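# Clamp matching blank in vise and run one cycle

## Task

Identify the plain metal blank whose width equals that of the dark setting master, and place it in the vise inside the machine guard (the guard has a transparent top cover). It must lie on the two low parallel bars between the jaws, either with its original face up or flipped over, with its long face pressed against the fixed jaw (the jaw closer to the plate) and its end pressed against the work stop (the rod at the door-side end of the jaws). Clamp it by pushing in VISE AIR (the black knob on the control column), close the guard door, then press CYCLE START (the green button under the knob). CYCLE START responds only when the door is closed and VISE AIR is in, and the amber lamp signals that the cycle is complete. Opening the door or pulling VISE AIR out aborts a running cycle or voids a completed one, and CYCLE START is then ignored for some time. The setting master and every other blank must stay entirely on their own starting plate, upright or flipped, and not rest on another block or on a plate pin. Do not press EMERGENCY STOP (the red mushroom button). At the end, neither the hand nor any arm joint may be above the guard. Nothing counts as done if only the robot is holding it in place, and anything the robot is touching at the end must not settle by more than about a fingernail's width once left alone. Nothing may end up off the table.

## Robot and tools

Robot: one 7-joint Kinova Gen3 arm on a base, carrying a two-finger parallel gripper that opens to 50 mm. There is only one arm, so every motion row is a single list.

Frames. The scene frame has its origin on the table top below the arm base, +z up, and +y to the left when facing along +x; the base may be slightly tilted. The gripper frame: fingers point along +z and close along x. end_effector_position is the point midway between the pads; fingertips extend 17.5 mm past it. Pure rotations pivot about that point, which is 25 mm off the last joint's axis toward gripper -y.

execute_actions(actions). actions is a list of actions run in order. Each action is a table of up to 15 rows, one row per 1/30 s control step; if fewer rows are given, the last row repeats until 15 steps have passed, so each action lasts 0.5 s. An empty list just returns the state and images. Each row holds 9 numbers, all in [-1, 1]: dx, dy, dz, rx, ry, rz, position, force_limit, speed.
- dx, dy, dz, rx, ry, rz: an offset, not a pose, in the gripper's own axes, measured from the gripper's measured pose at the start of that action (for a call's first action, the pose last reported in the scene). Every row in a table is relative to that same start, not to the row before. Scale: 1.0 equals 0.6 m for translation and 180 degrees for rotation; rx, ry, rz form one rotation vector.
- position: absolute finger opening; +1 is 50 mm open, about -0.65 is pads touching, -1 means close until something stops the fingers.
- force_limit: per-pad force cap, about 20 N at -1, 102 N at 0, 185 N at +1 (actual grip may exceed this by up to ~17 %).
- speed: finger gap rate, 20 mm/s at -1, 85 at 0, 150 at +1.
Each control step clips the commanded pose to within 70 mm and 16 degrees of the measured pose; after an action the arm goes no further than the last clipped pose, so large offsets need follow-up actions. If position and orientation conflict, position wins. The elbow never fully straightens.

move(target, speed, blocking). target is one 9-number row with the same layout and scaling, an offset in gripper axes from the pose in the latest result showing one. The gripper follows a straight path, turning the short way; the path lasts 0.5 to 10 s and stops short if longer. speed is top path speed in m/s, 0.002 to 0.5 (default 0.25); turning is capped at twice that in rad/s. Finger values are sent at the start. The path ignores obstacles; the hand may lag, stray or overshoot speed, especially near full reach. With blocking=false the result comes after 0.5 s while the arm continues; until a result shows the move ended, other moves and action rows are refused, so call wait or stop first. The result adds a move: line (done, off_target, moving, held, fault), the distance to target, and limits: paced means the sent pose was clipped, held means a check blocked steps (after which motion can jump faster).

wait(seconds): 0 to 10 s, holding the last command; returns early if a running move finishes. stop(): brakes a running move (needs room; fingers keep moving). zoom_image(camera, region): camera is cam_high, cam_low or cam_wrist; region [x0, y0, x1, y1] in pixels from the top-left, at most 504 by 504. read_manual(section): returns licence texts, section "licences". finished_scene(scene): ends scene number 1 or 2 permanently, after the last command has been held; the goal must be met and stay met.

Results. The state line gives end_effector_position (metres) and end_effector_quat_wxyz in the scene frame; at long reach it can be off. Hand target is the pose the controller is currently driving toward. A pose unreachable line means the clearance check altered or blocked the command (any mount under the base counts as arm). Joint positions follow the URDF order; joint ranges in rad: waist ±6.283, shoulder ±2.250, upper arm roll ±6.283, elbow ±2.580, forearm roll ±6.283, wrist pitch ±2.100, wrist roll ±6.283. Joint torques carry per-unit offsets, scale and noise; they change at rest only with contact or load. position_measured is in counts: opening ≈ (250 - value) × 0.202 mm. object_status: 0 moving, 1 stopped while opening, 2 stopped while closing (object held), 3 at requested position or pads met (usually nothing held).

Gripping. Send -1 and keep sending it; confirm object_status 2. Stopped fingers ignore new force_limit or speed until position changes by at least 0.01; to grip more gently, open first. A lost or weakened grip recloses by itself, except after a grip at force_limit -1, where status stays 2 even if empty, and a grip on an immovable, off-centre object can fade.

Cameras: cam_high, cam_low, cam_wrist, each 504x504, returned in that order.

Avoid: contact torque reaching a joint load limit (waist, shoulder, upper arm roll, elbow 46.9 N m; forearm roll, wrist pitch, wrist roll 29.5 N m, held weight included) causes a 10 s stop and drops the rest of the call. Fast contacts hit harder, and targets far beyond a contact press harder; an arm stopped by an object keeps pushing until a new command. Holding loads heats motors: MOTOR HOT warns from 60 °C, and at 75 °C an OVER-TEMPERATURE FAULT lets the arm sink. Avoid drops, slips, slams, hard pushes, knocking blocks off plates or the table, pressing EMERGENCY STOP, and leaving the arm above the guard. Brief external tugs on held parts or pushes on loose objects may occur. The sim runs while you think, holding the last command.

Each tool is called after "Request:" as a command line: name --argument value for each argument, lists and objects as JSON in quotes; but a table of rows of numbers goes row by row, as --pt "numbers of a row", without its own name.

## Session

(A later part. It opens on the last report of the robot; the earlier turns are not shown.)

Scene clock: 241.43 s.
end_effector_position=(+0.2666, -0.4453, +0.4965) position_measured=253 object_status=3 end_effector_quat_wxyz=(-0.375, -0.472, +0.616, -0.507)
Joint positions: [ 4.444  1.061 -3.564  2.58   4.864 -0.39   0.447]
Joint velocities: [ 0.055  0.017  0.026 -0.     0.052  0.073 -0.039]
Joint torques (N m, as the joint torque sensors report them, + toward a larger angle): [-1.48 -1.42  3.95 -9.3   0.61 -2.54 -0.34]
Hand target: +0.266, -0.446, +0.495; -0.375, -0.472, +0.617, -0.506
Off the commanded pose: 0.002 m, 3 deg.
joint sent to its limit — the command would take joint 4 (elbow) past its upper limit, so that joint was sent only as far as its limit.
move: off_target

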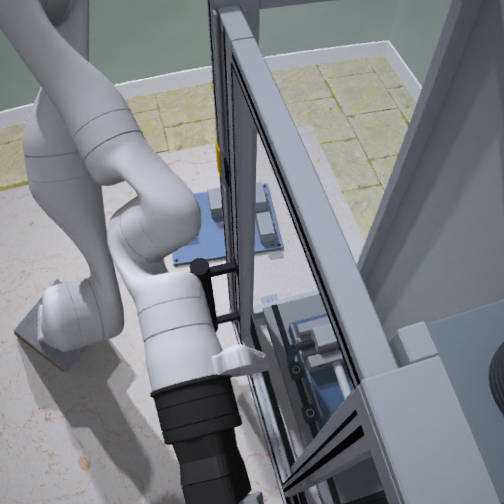

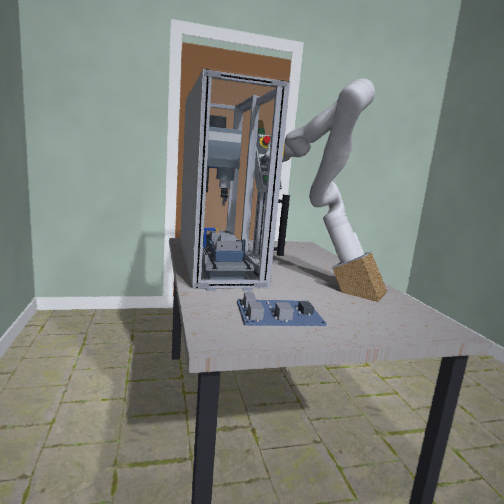

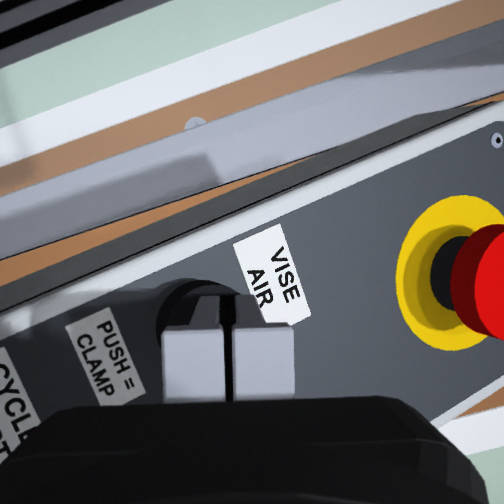

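Request:
move --target '[-0.006,0,0.07,0,0,0,-1,0,0.5]' --speed 0.02

Scene clock: 244.27 s.
end_effector_position=(+0.2691, -0.4769, +0.5091) position_measured=253 object_status=3 end_effector_quat_wxyz=(-0.382, -0.458, +0.605, -0.528)
Joint positions: [ 4.36   0.905 -3.557  2.58   5.113 -0.587  0.208]
Joint velocities: [-0.014 -0.005  0.001 -0.    -0.004 -0.014  0.004]
Joint torques (N m, as the joint torque sensors report them, + toward a larger angle): [  1.36 -34.78   3.48  -8.65   2.25   5.44   0.4 ]
Hand target: +0.268, -0.484, +0.485; -0.375, -0.472, +0.618, -0.505
Off the commanded pose: 0.026 m, 3 deg.
joint sent to its limit — the command would take joint 4 (elbow) past its upper limit, so that joint was sent only as far as its limit.
move: off_target

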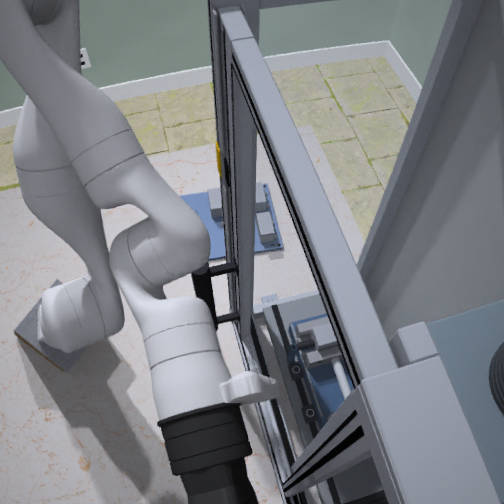

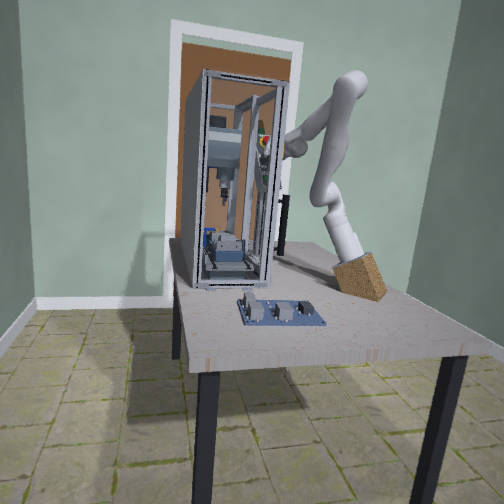

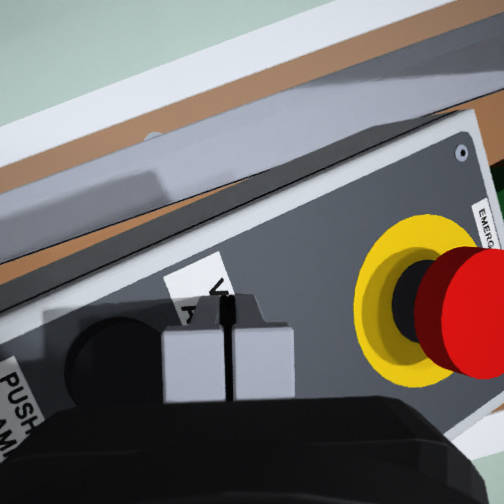

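Request:
move --target '[0.03,0,-0.13,0,-0.12,0,-1,0,0.5]' --speed 0.05

Scene clock: 249.37 s.
end_effector_position=(+0.2626, -0.4025, +0.5391) position_measured=253 object_status=3 end_effector_quat_wxyz=(-0.263, -0.549, +0.664, -0.434)
Joint positions: [ 3.852  1.146 -3.393  2.243  3.95  -0.855  1.597]
Joint velocities: [-0.006  0.001  0.001 -0.002 -0.004  0.001  0.006]
Joint torques (N m, as the joint torque sensors report them, + toward a larger angle): [ -0.25   0.72   0.33 -11.99   1.79   1.02  -0.27]
Hand target: +0.263, -0.402, +0.539; -0.262, -0.549, +0.664, -0.435
Off the commanded pose: 0.001 m, 0 deg.
move: done

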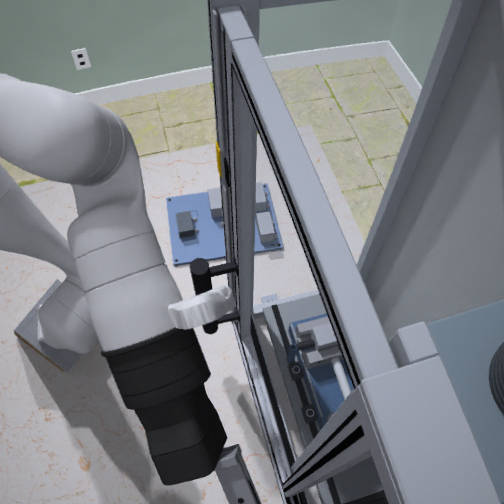

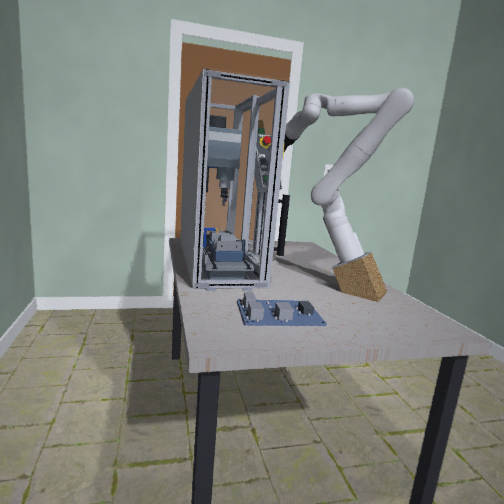

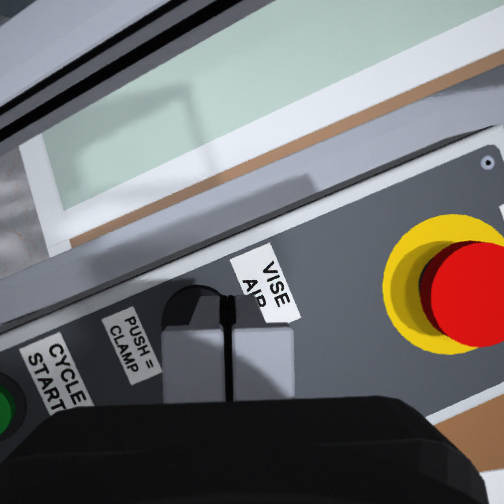

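Request:
move --target '[-0.015,-0.006,0.06,0,0,0,-1,0,0.5]' --speed 0.03

Scene clock: 251.50 s.
end_effector_position=(+0.2730, -0.4291, +0.5152) position_measured=253 object_status=3 end_effector_quat_wxyz=(-0.262, -0.549, +0.664, -0.434)
Joint positions: [ 3.9    1.066 -3.346  2.298  4.039 -0.709  1.507]
Joint velocities: [ 0.003 -0.004 -0.     0.001  0.001 -0.001 -0.002]
Joint torques (N m, as the joint torque sensors report them, + toward a larger angle): [  0.05   1.97   0.77 -11.63   1.61   0.67  -0.32]
Hand target: +0.273, -0.429, +0.515; -0.263, -0.549, +0.664, -0.434
Off the commanded pose: 0.000 m, 0 deg.
move: done

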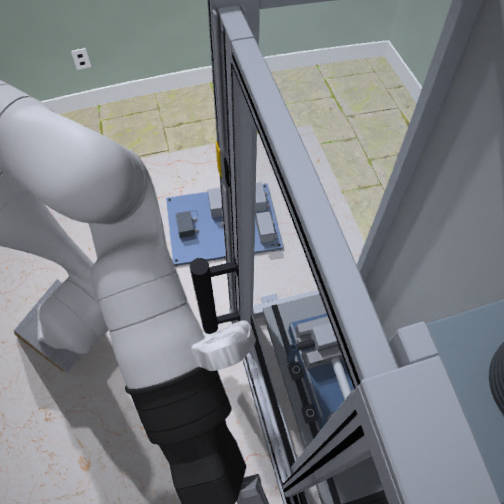

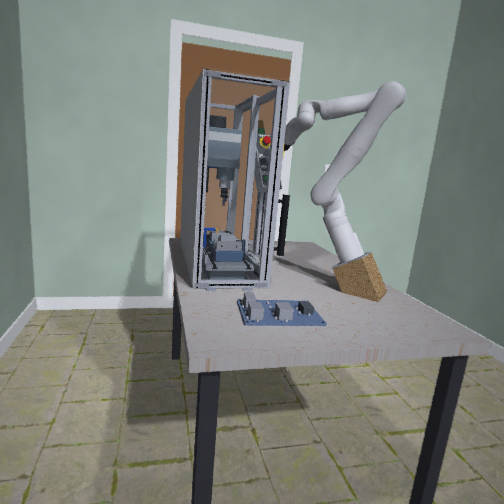

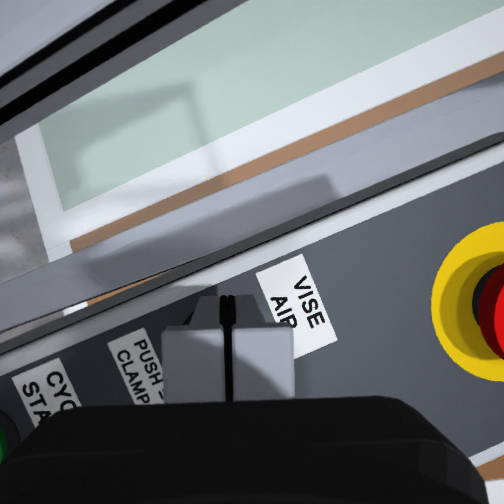

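Request:
move --target '[-0.006,0,0.075,0,0,0,-1,0,0.5]' --speed 0.015

Scene clock: 255.03 s.
end_effector_position=(+0.2777, -0.4556, +0.4973) position_measured=253 object_status=3 end_effector_quat_wxyz=(-0.261, -0.546, +0.660, -0.445)
Joint positions: [ 3.977  0.997 -3.278  2.354  4.169 -0.522  1.399]
Joint velocities: [ 0.006  0.001  0.001  0.001 -0.002  0.007  0.003]
Joint torques (N m, as the joint torque sensors report them, + toward a larger angle): [  3.53 -29.68  11.2  -20.99   5.57   4.25  -1.48]
Hand target: +0.279, -0.465, +0.490; -0.262, -0.549, +0.664, -0.434
Off the commanded pose: 0.013 m, 1 deg.
move: off_target

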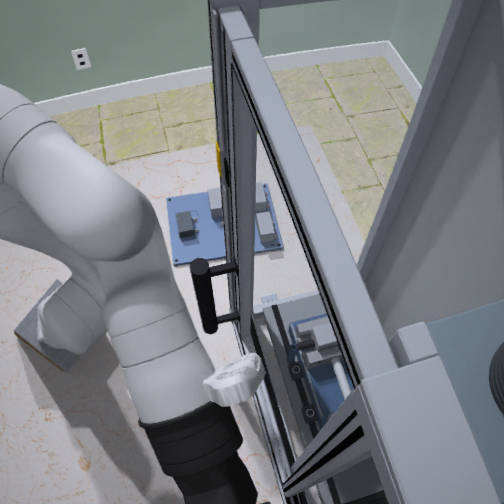

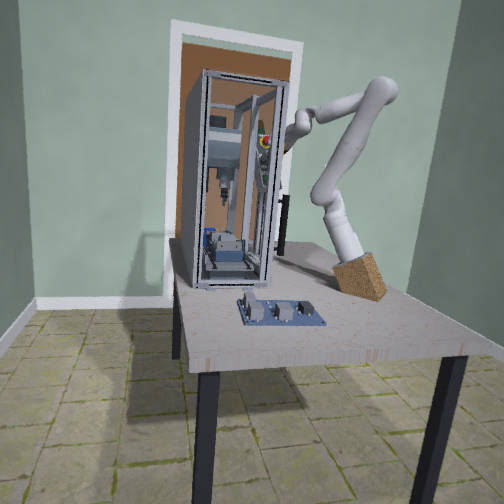

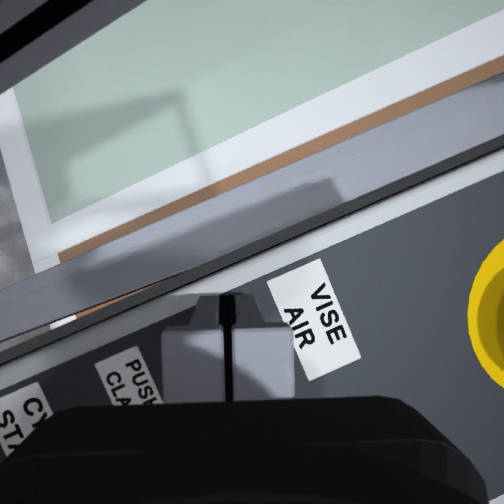

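Request:
move --target '[0,0,-0.09,0,0,0,-1,0,0.5]' --speed 0.04

Request:
zoom_image --camera "cam_high" --region '[260, 280, 400, 440]'

Scene clock: 257.00 s.
end_effector_position=(+0.2701, -0.4086, +0.5226) position_measured=253 object_status=3 end_effector_quat_wxyz=(-0.262, -0.546, +0.660, -0.445)
Joint positions: [ 3.897  1.131 -3.391  2.308  3.997 -0.748  1.52 ]
Joint velocities: [-0.001  0.005  0.    -0.001 -0.001 -0.001  0.002]
Joint torques (N m, as the joint torque sensors report them, + toward a larger angle): [ -0.47   1.06   0.64 -11.44   1.62   0.66  -0.24]
Hand target: +0.270, -0.409, +0.523; -0.262, -0.546, +0.660, -0.445
Off the commanded pose: 0.000 m, 0 deg.
move: done

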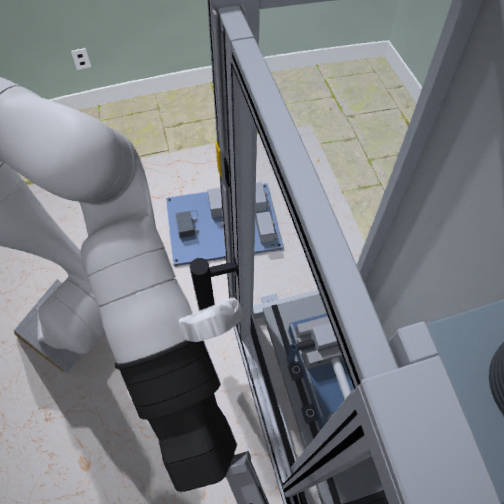

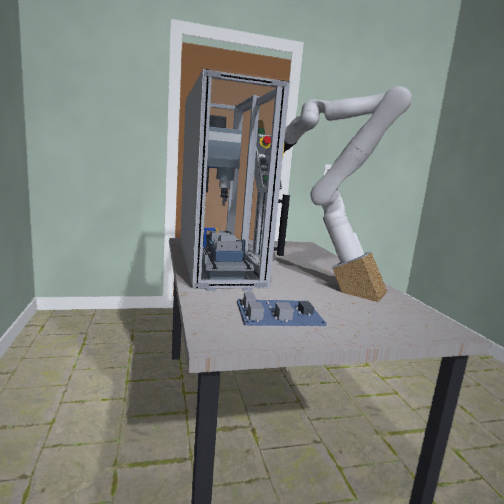

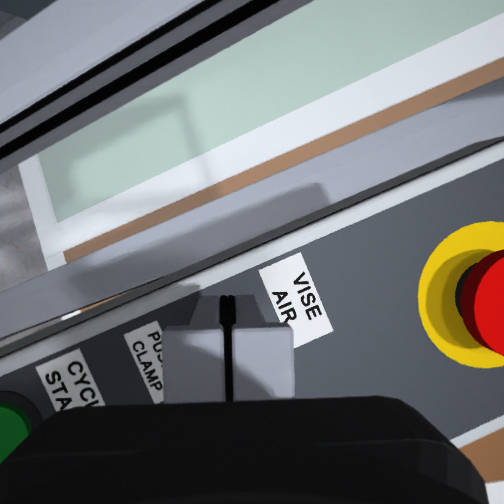

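Region (260, 280, 400, 440) of cam_high's 504x504 image, scaled by 3.150, with more detail than that image has; it fills the left 441 columns of this view, and the rest is white.

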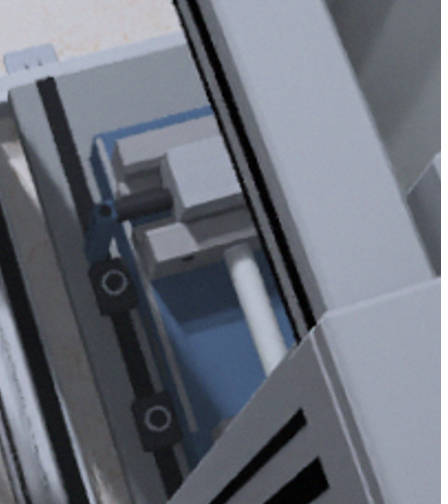

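Request:
move --target '[-0.1,0,0,0,0,0,-1,0,0.5]' --speed 0.06

Scene clock: 258.63 s.
end_effector_position=(+0.2864, -0.3793, +0.4726) position_measured=253 object_status=3 end_effector_quat_wxyz=(-0.261, -0.546, +0.660, -0.445)
Joint positions: [ 4.02   1.155 -3.544  2.44   3.964 -0.642  1.364]
Joint velocities: [ 0.004  0.001 -0.001  0.001  0.002 -0.001 -0.003]
Joint torques (N m, as the joint torque sensors report them, + toward a larger angle): [ -1.15   0.03   1.8  -10.66   1.63   0.06  -0.45]
Hand target: +0.286, -0.379, +0.473; -0.262, -0.546, +0.660, -0.445
Off the commanded pose: 0.000 m, 0 deg.
move: done

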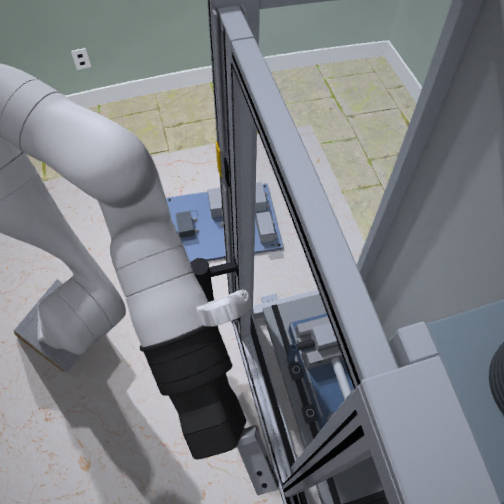

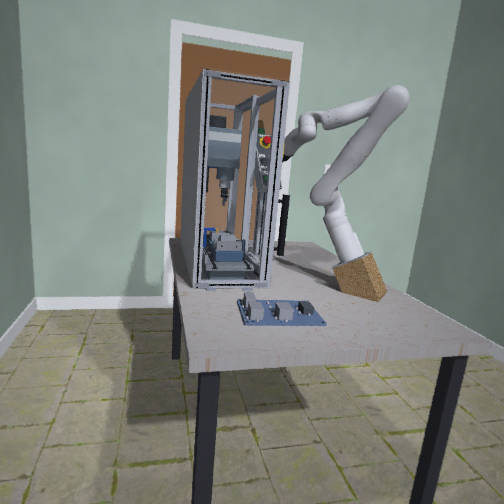

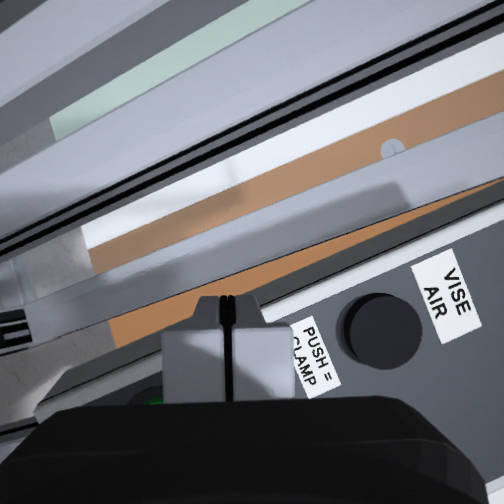

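Request:
move --target '[-0.065,0.065,0.1,0,0,0,-1,0,0.5]' --speed 0.04

Scene clock: 262.57 s.
end_effector_position=(+0.2702, -0.4111, +0.4047) position_measured=253 object_status=3 end_effector_quat_wxyz=(-0.259, -0.552, +0.677, -0.413)
Joint positions: [ 4.237  1.025 -3.443  2.58   4.137 -0.296  1.237]
Joint velocities: [ 0.021  0.005  0.006  0.001 -0.032  0.019  0.039]
Joint torques (N m, as the joint torque sensors report them, + toward a larger angle): [ 0.38 -7.33  3.95 -9.52  0.33  0.15 -0.35]
Hand target: +0.268, -0.412, +0.401; -0.259, -0.552, +0.680, -0.408
Off the commanded pose: 0.005 m, 4 deg.
joint sent to its limit — the command would take joint 4 (elbow) past its upper limit, so that joint was sent only as far as its limit.
move: off_target

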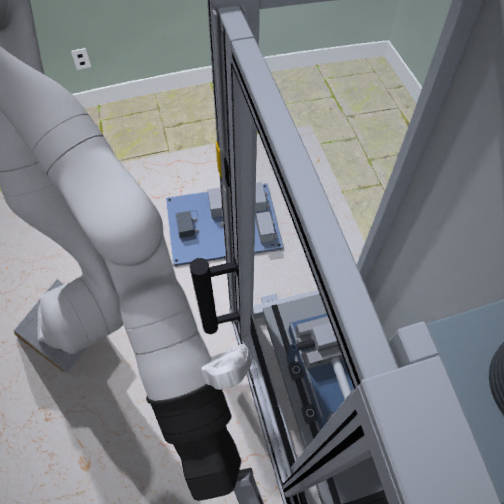

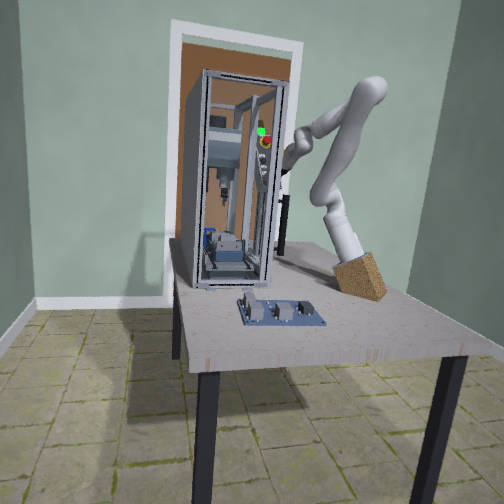

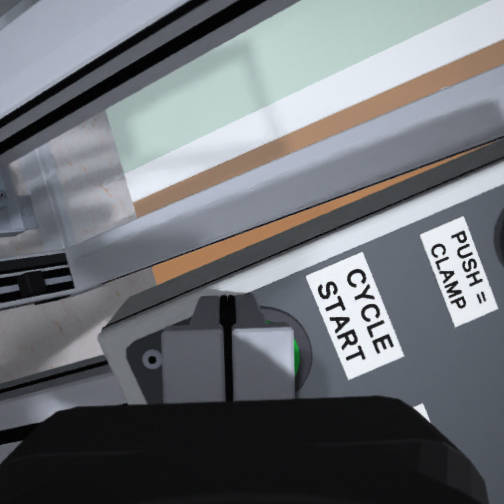

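Request:
move --target '[0.018,0.012,0,0,-0.09,0,-1,0,0.5]' --speed 0.05

Scene clock: 266.00 s.
end_effector_position=(+0.2637, -0.4154, +0.4139) position_measured=253 object_status=3 end_effector_quat_wxyz=(-0.159, -0.605, +0.704, -0.336)
Joint positions: [ 3.688  0.981 -3.157  2.35   3.902 -0.712  1.663]
Joint velocities: [ 0.001  0.001  0.006 -0.002 -0.01   0.001  0.015]
Joint torques (N m, as the joint torque sensors report them, + toward a larger angle): [  3.33   0.39   2.63 -10.06   2.66  -0.33  -0.68]
Hand target: +0.261, -0.417, +0.412; -0.162, -0.604, +0.706, -0.332
Off the commanded pose: 0.004 m, 1 deg.
move: off_target

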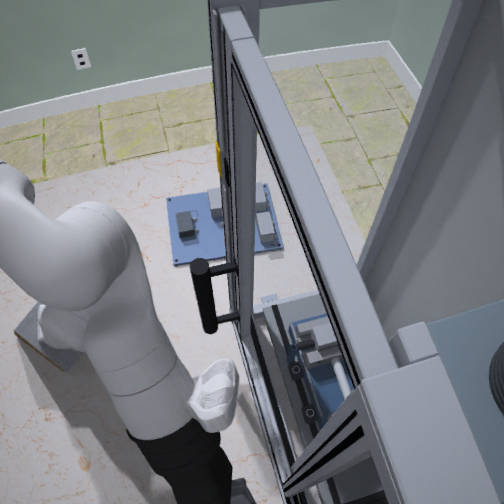

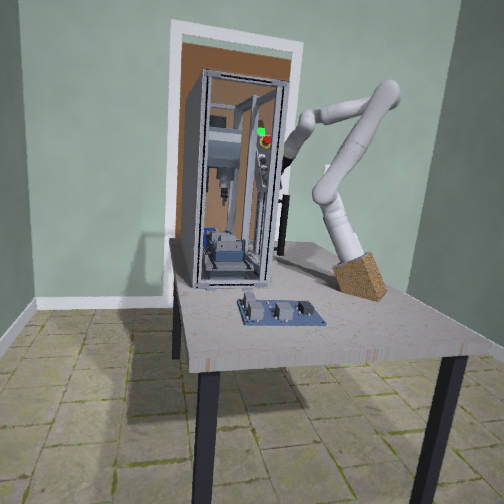

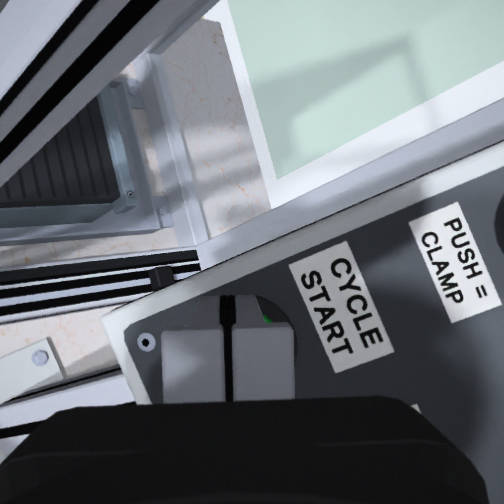

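Request:
move --target '[0.012,0,0.05,0,0,0,-1,0,0.5]' --speed 0.02

Scene clock: 277.77 s.
end_effector_position=(+0.2639, -0.4157, +0.4134) position_measured=253 object_status=3 end_effector_quat_wxyz=(-0.152, -0.601, +0.702, -0.350)
Joint positions: [ 3.7    0.999 -3.138  2.378  3.913 -0.657  1.658]
Joint velocities: [-0.    -0.    -0.    -0.     0.     0.     0.001]
Joint torques (N m, as the joint torque sensors report them, + toward a larger angle): [  1.4   -5.85   3.1  -13.64   3.28   3.01  -0.77]
Hand target: +0.264, -0.418, +0.412; -0.153, -0.602, +0.702, -0.348
Off the commanded pose: 0.030 m, 2 deg.
TORQUE FAULT: the external load on joint 2 (shoulder) reached its load limit, and the arm stopped for 10 seconds. That time counts as 20 of the actions that you can send in this scene. The arm's remaining commands of this call were not run. The gripper holds where it stopped, with its grip as last carried out, and the arm accepts commands again: back off and push less far. The arm stops again, at the same cost, whenever a joint's load reaches its limit.
move: fault

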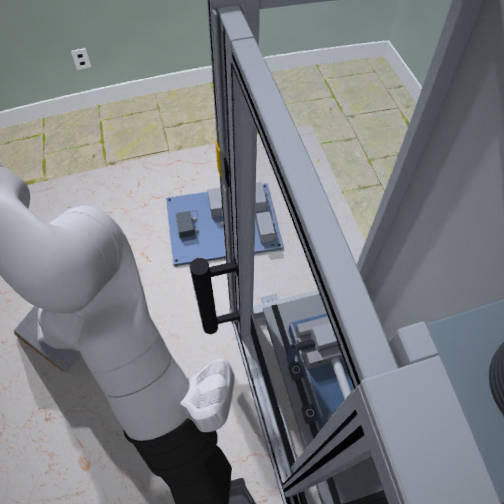

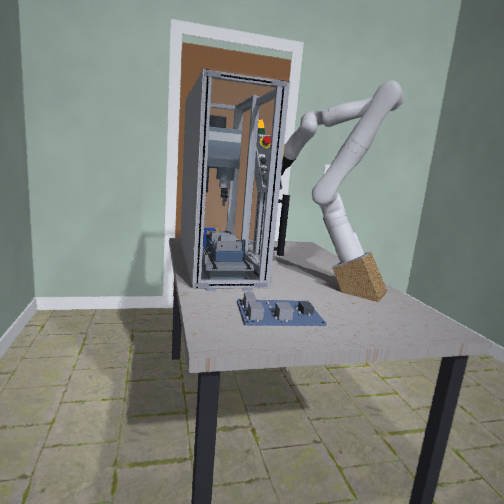

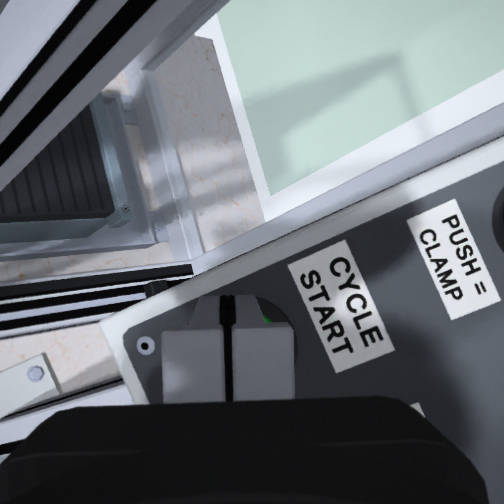

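Request:
move --target '[0,0.03,-0.3,0,0,0,-1,0,0.5]' --speed 0.08

Scene clock: 280.90 s.
end_effector_position=(+0.2096, -0.2941, +0.5356) position_measured=253 object_status=3 end_effector_quat_wxyz=(-0.153, -0.601, +0.702, -0.350)
Joint positions: [ 3.674  1.345 -3.398  2.053  3.583 -1.328  1.908]
Joint velocities: [ 0.001  0.002 -0.    -0.001  0.    -0.001 -0.   ]
Joint torques (N m, as the joint torque sensors report them, + toward a larger angle): [  0.7   -3.73  -0.18 -11.     1.24   1.68  -0.35]
Hand target: +0.210, -0.294, +0.536; -0.153, -0.601, +0.702, -0.351
Off the commanded pose: 0.001 m, 0 deg.
move: done

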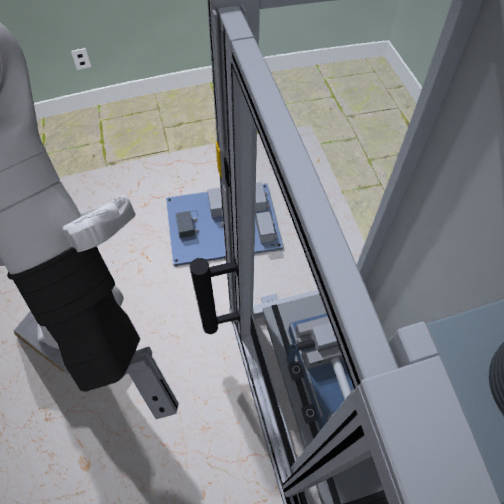

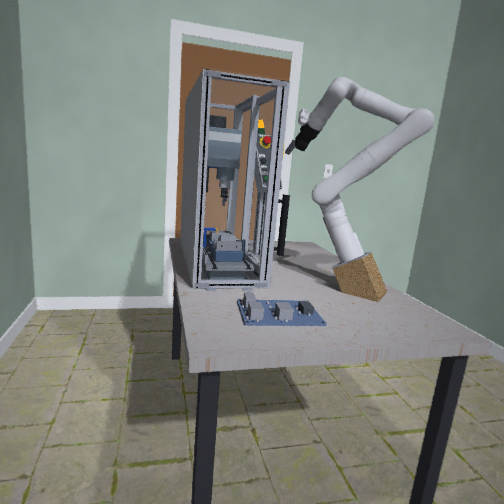

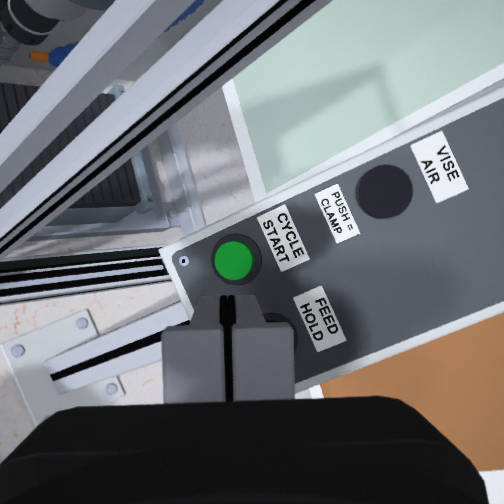

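Request:
move --target '[-0.24,0.06,0.047,0,0.12,0,-1,0,0.5]' --speed 0.1

Scene clock: 284.10 s.
end_effector_position=(+0.2146, -0.2059, +0.4130) position_measured=253 object_status=3 end_effector_quat_wxyz=(-0.282, -0.525, +0.661, -0.456)
Joint positions: [ 3.995  1.838 -3.938  2.462  3.261 -1.147  1.668]
Joint velocities: [ 0.002  0.009 -0.004  0.     0.002 -0.001 -0.006]
Joint torques (N m, as the joint torque sensors report them, + toward a larger angle): [-2.36 -8.23  2.91 -7.86  2.29  1.13 -0.63]
Hand target: +0.215, -0.206, +0.413; -0.282, -0.525, +0.661, -0.456
Off the commanded pose: 0.000 m, 0 deg.
move: done

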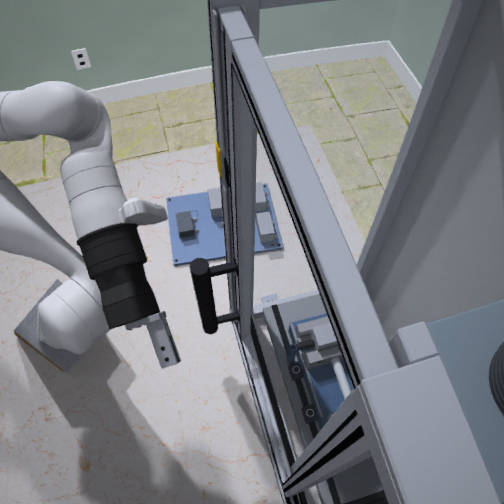

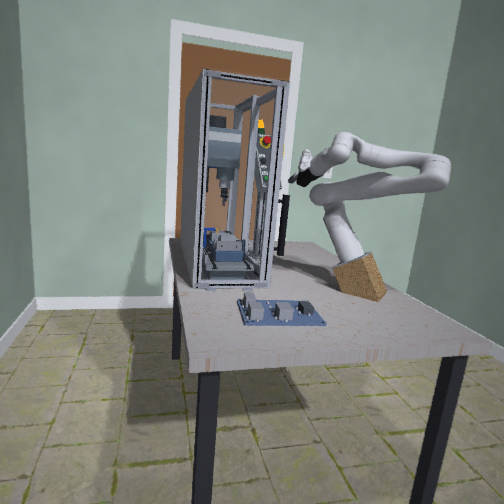

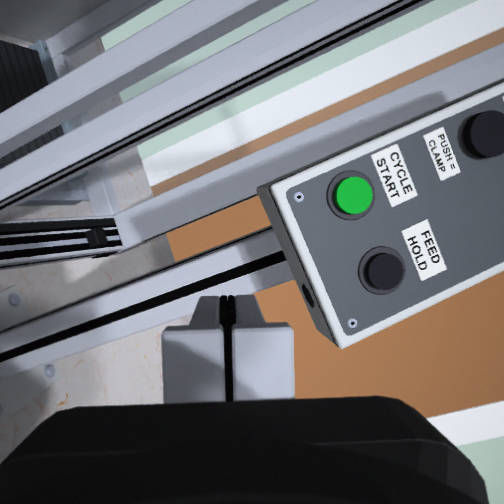

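Request:
finished_scene --scene 1

The scene is finished: the task was done.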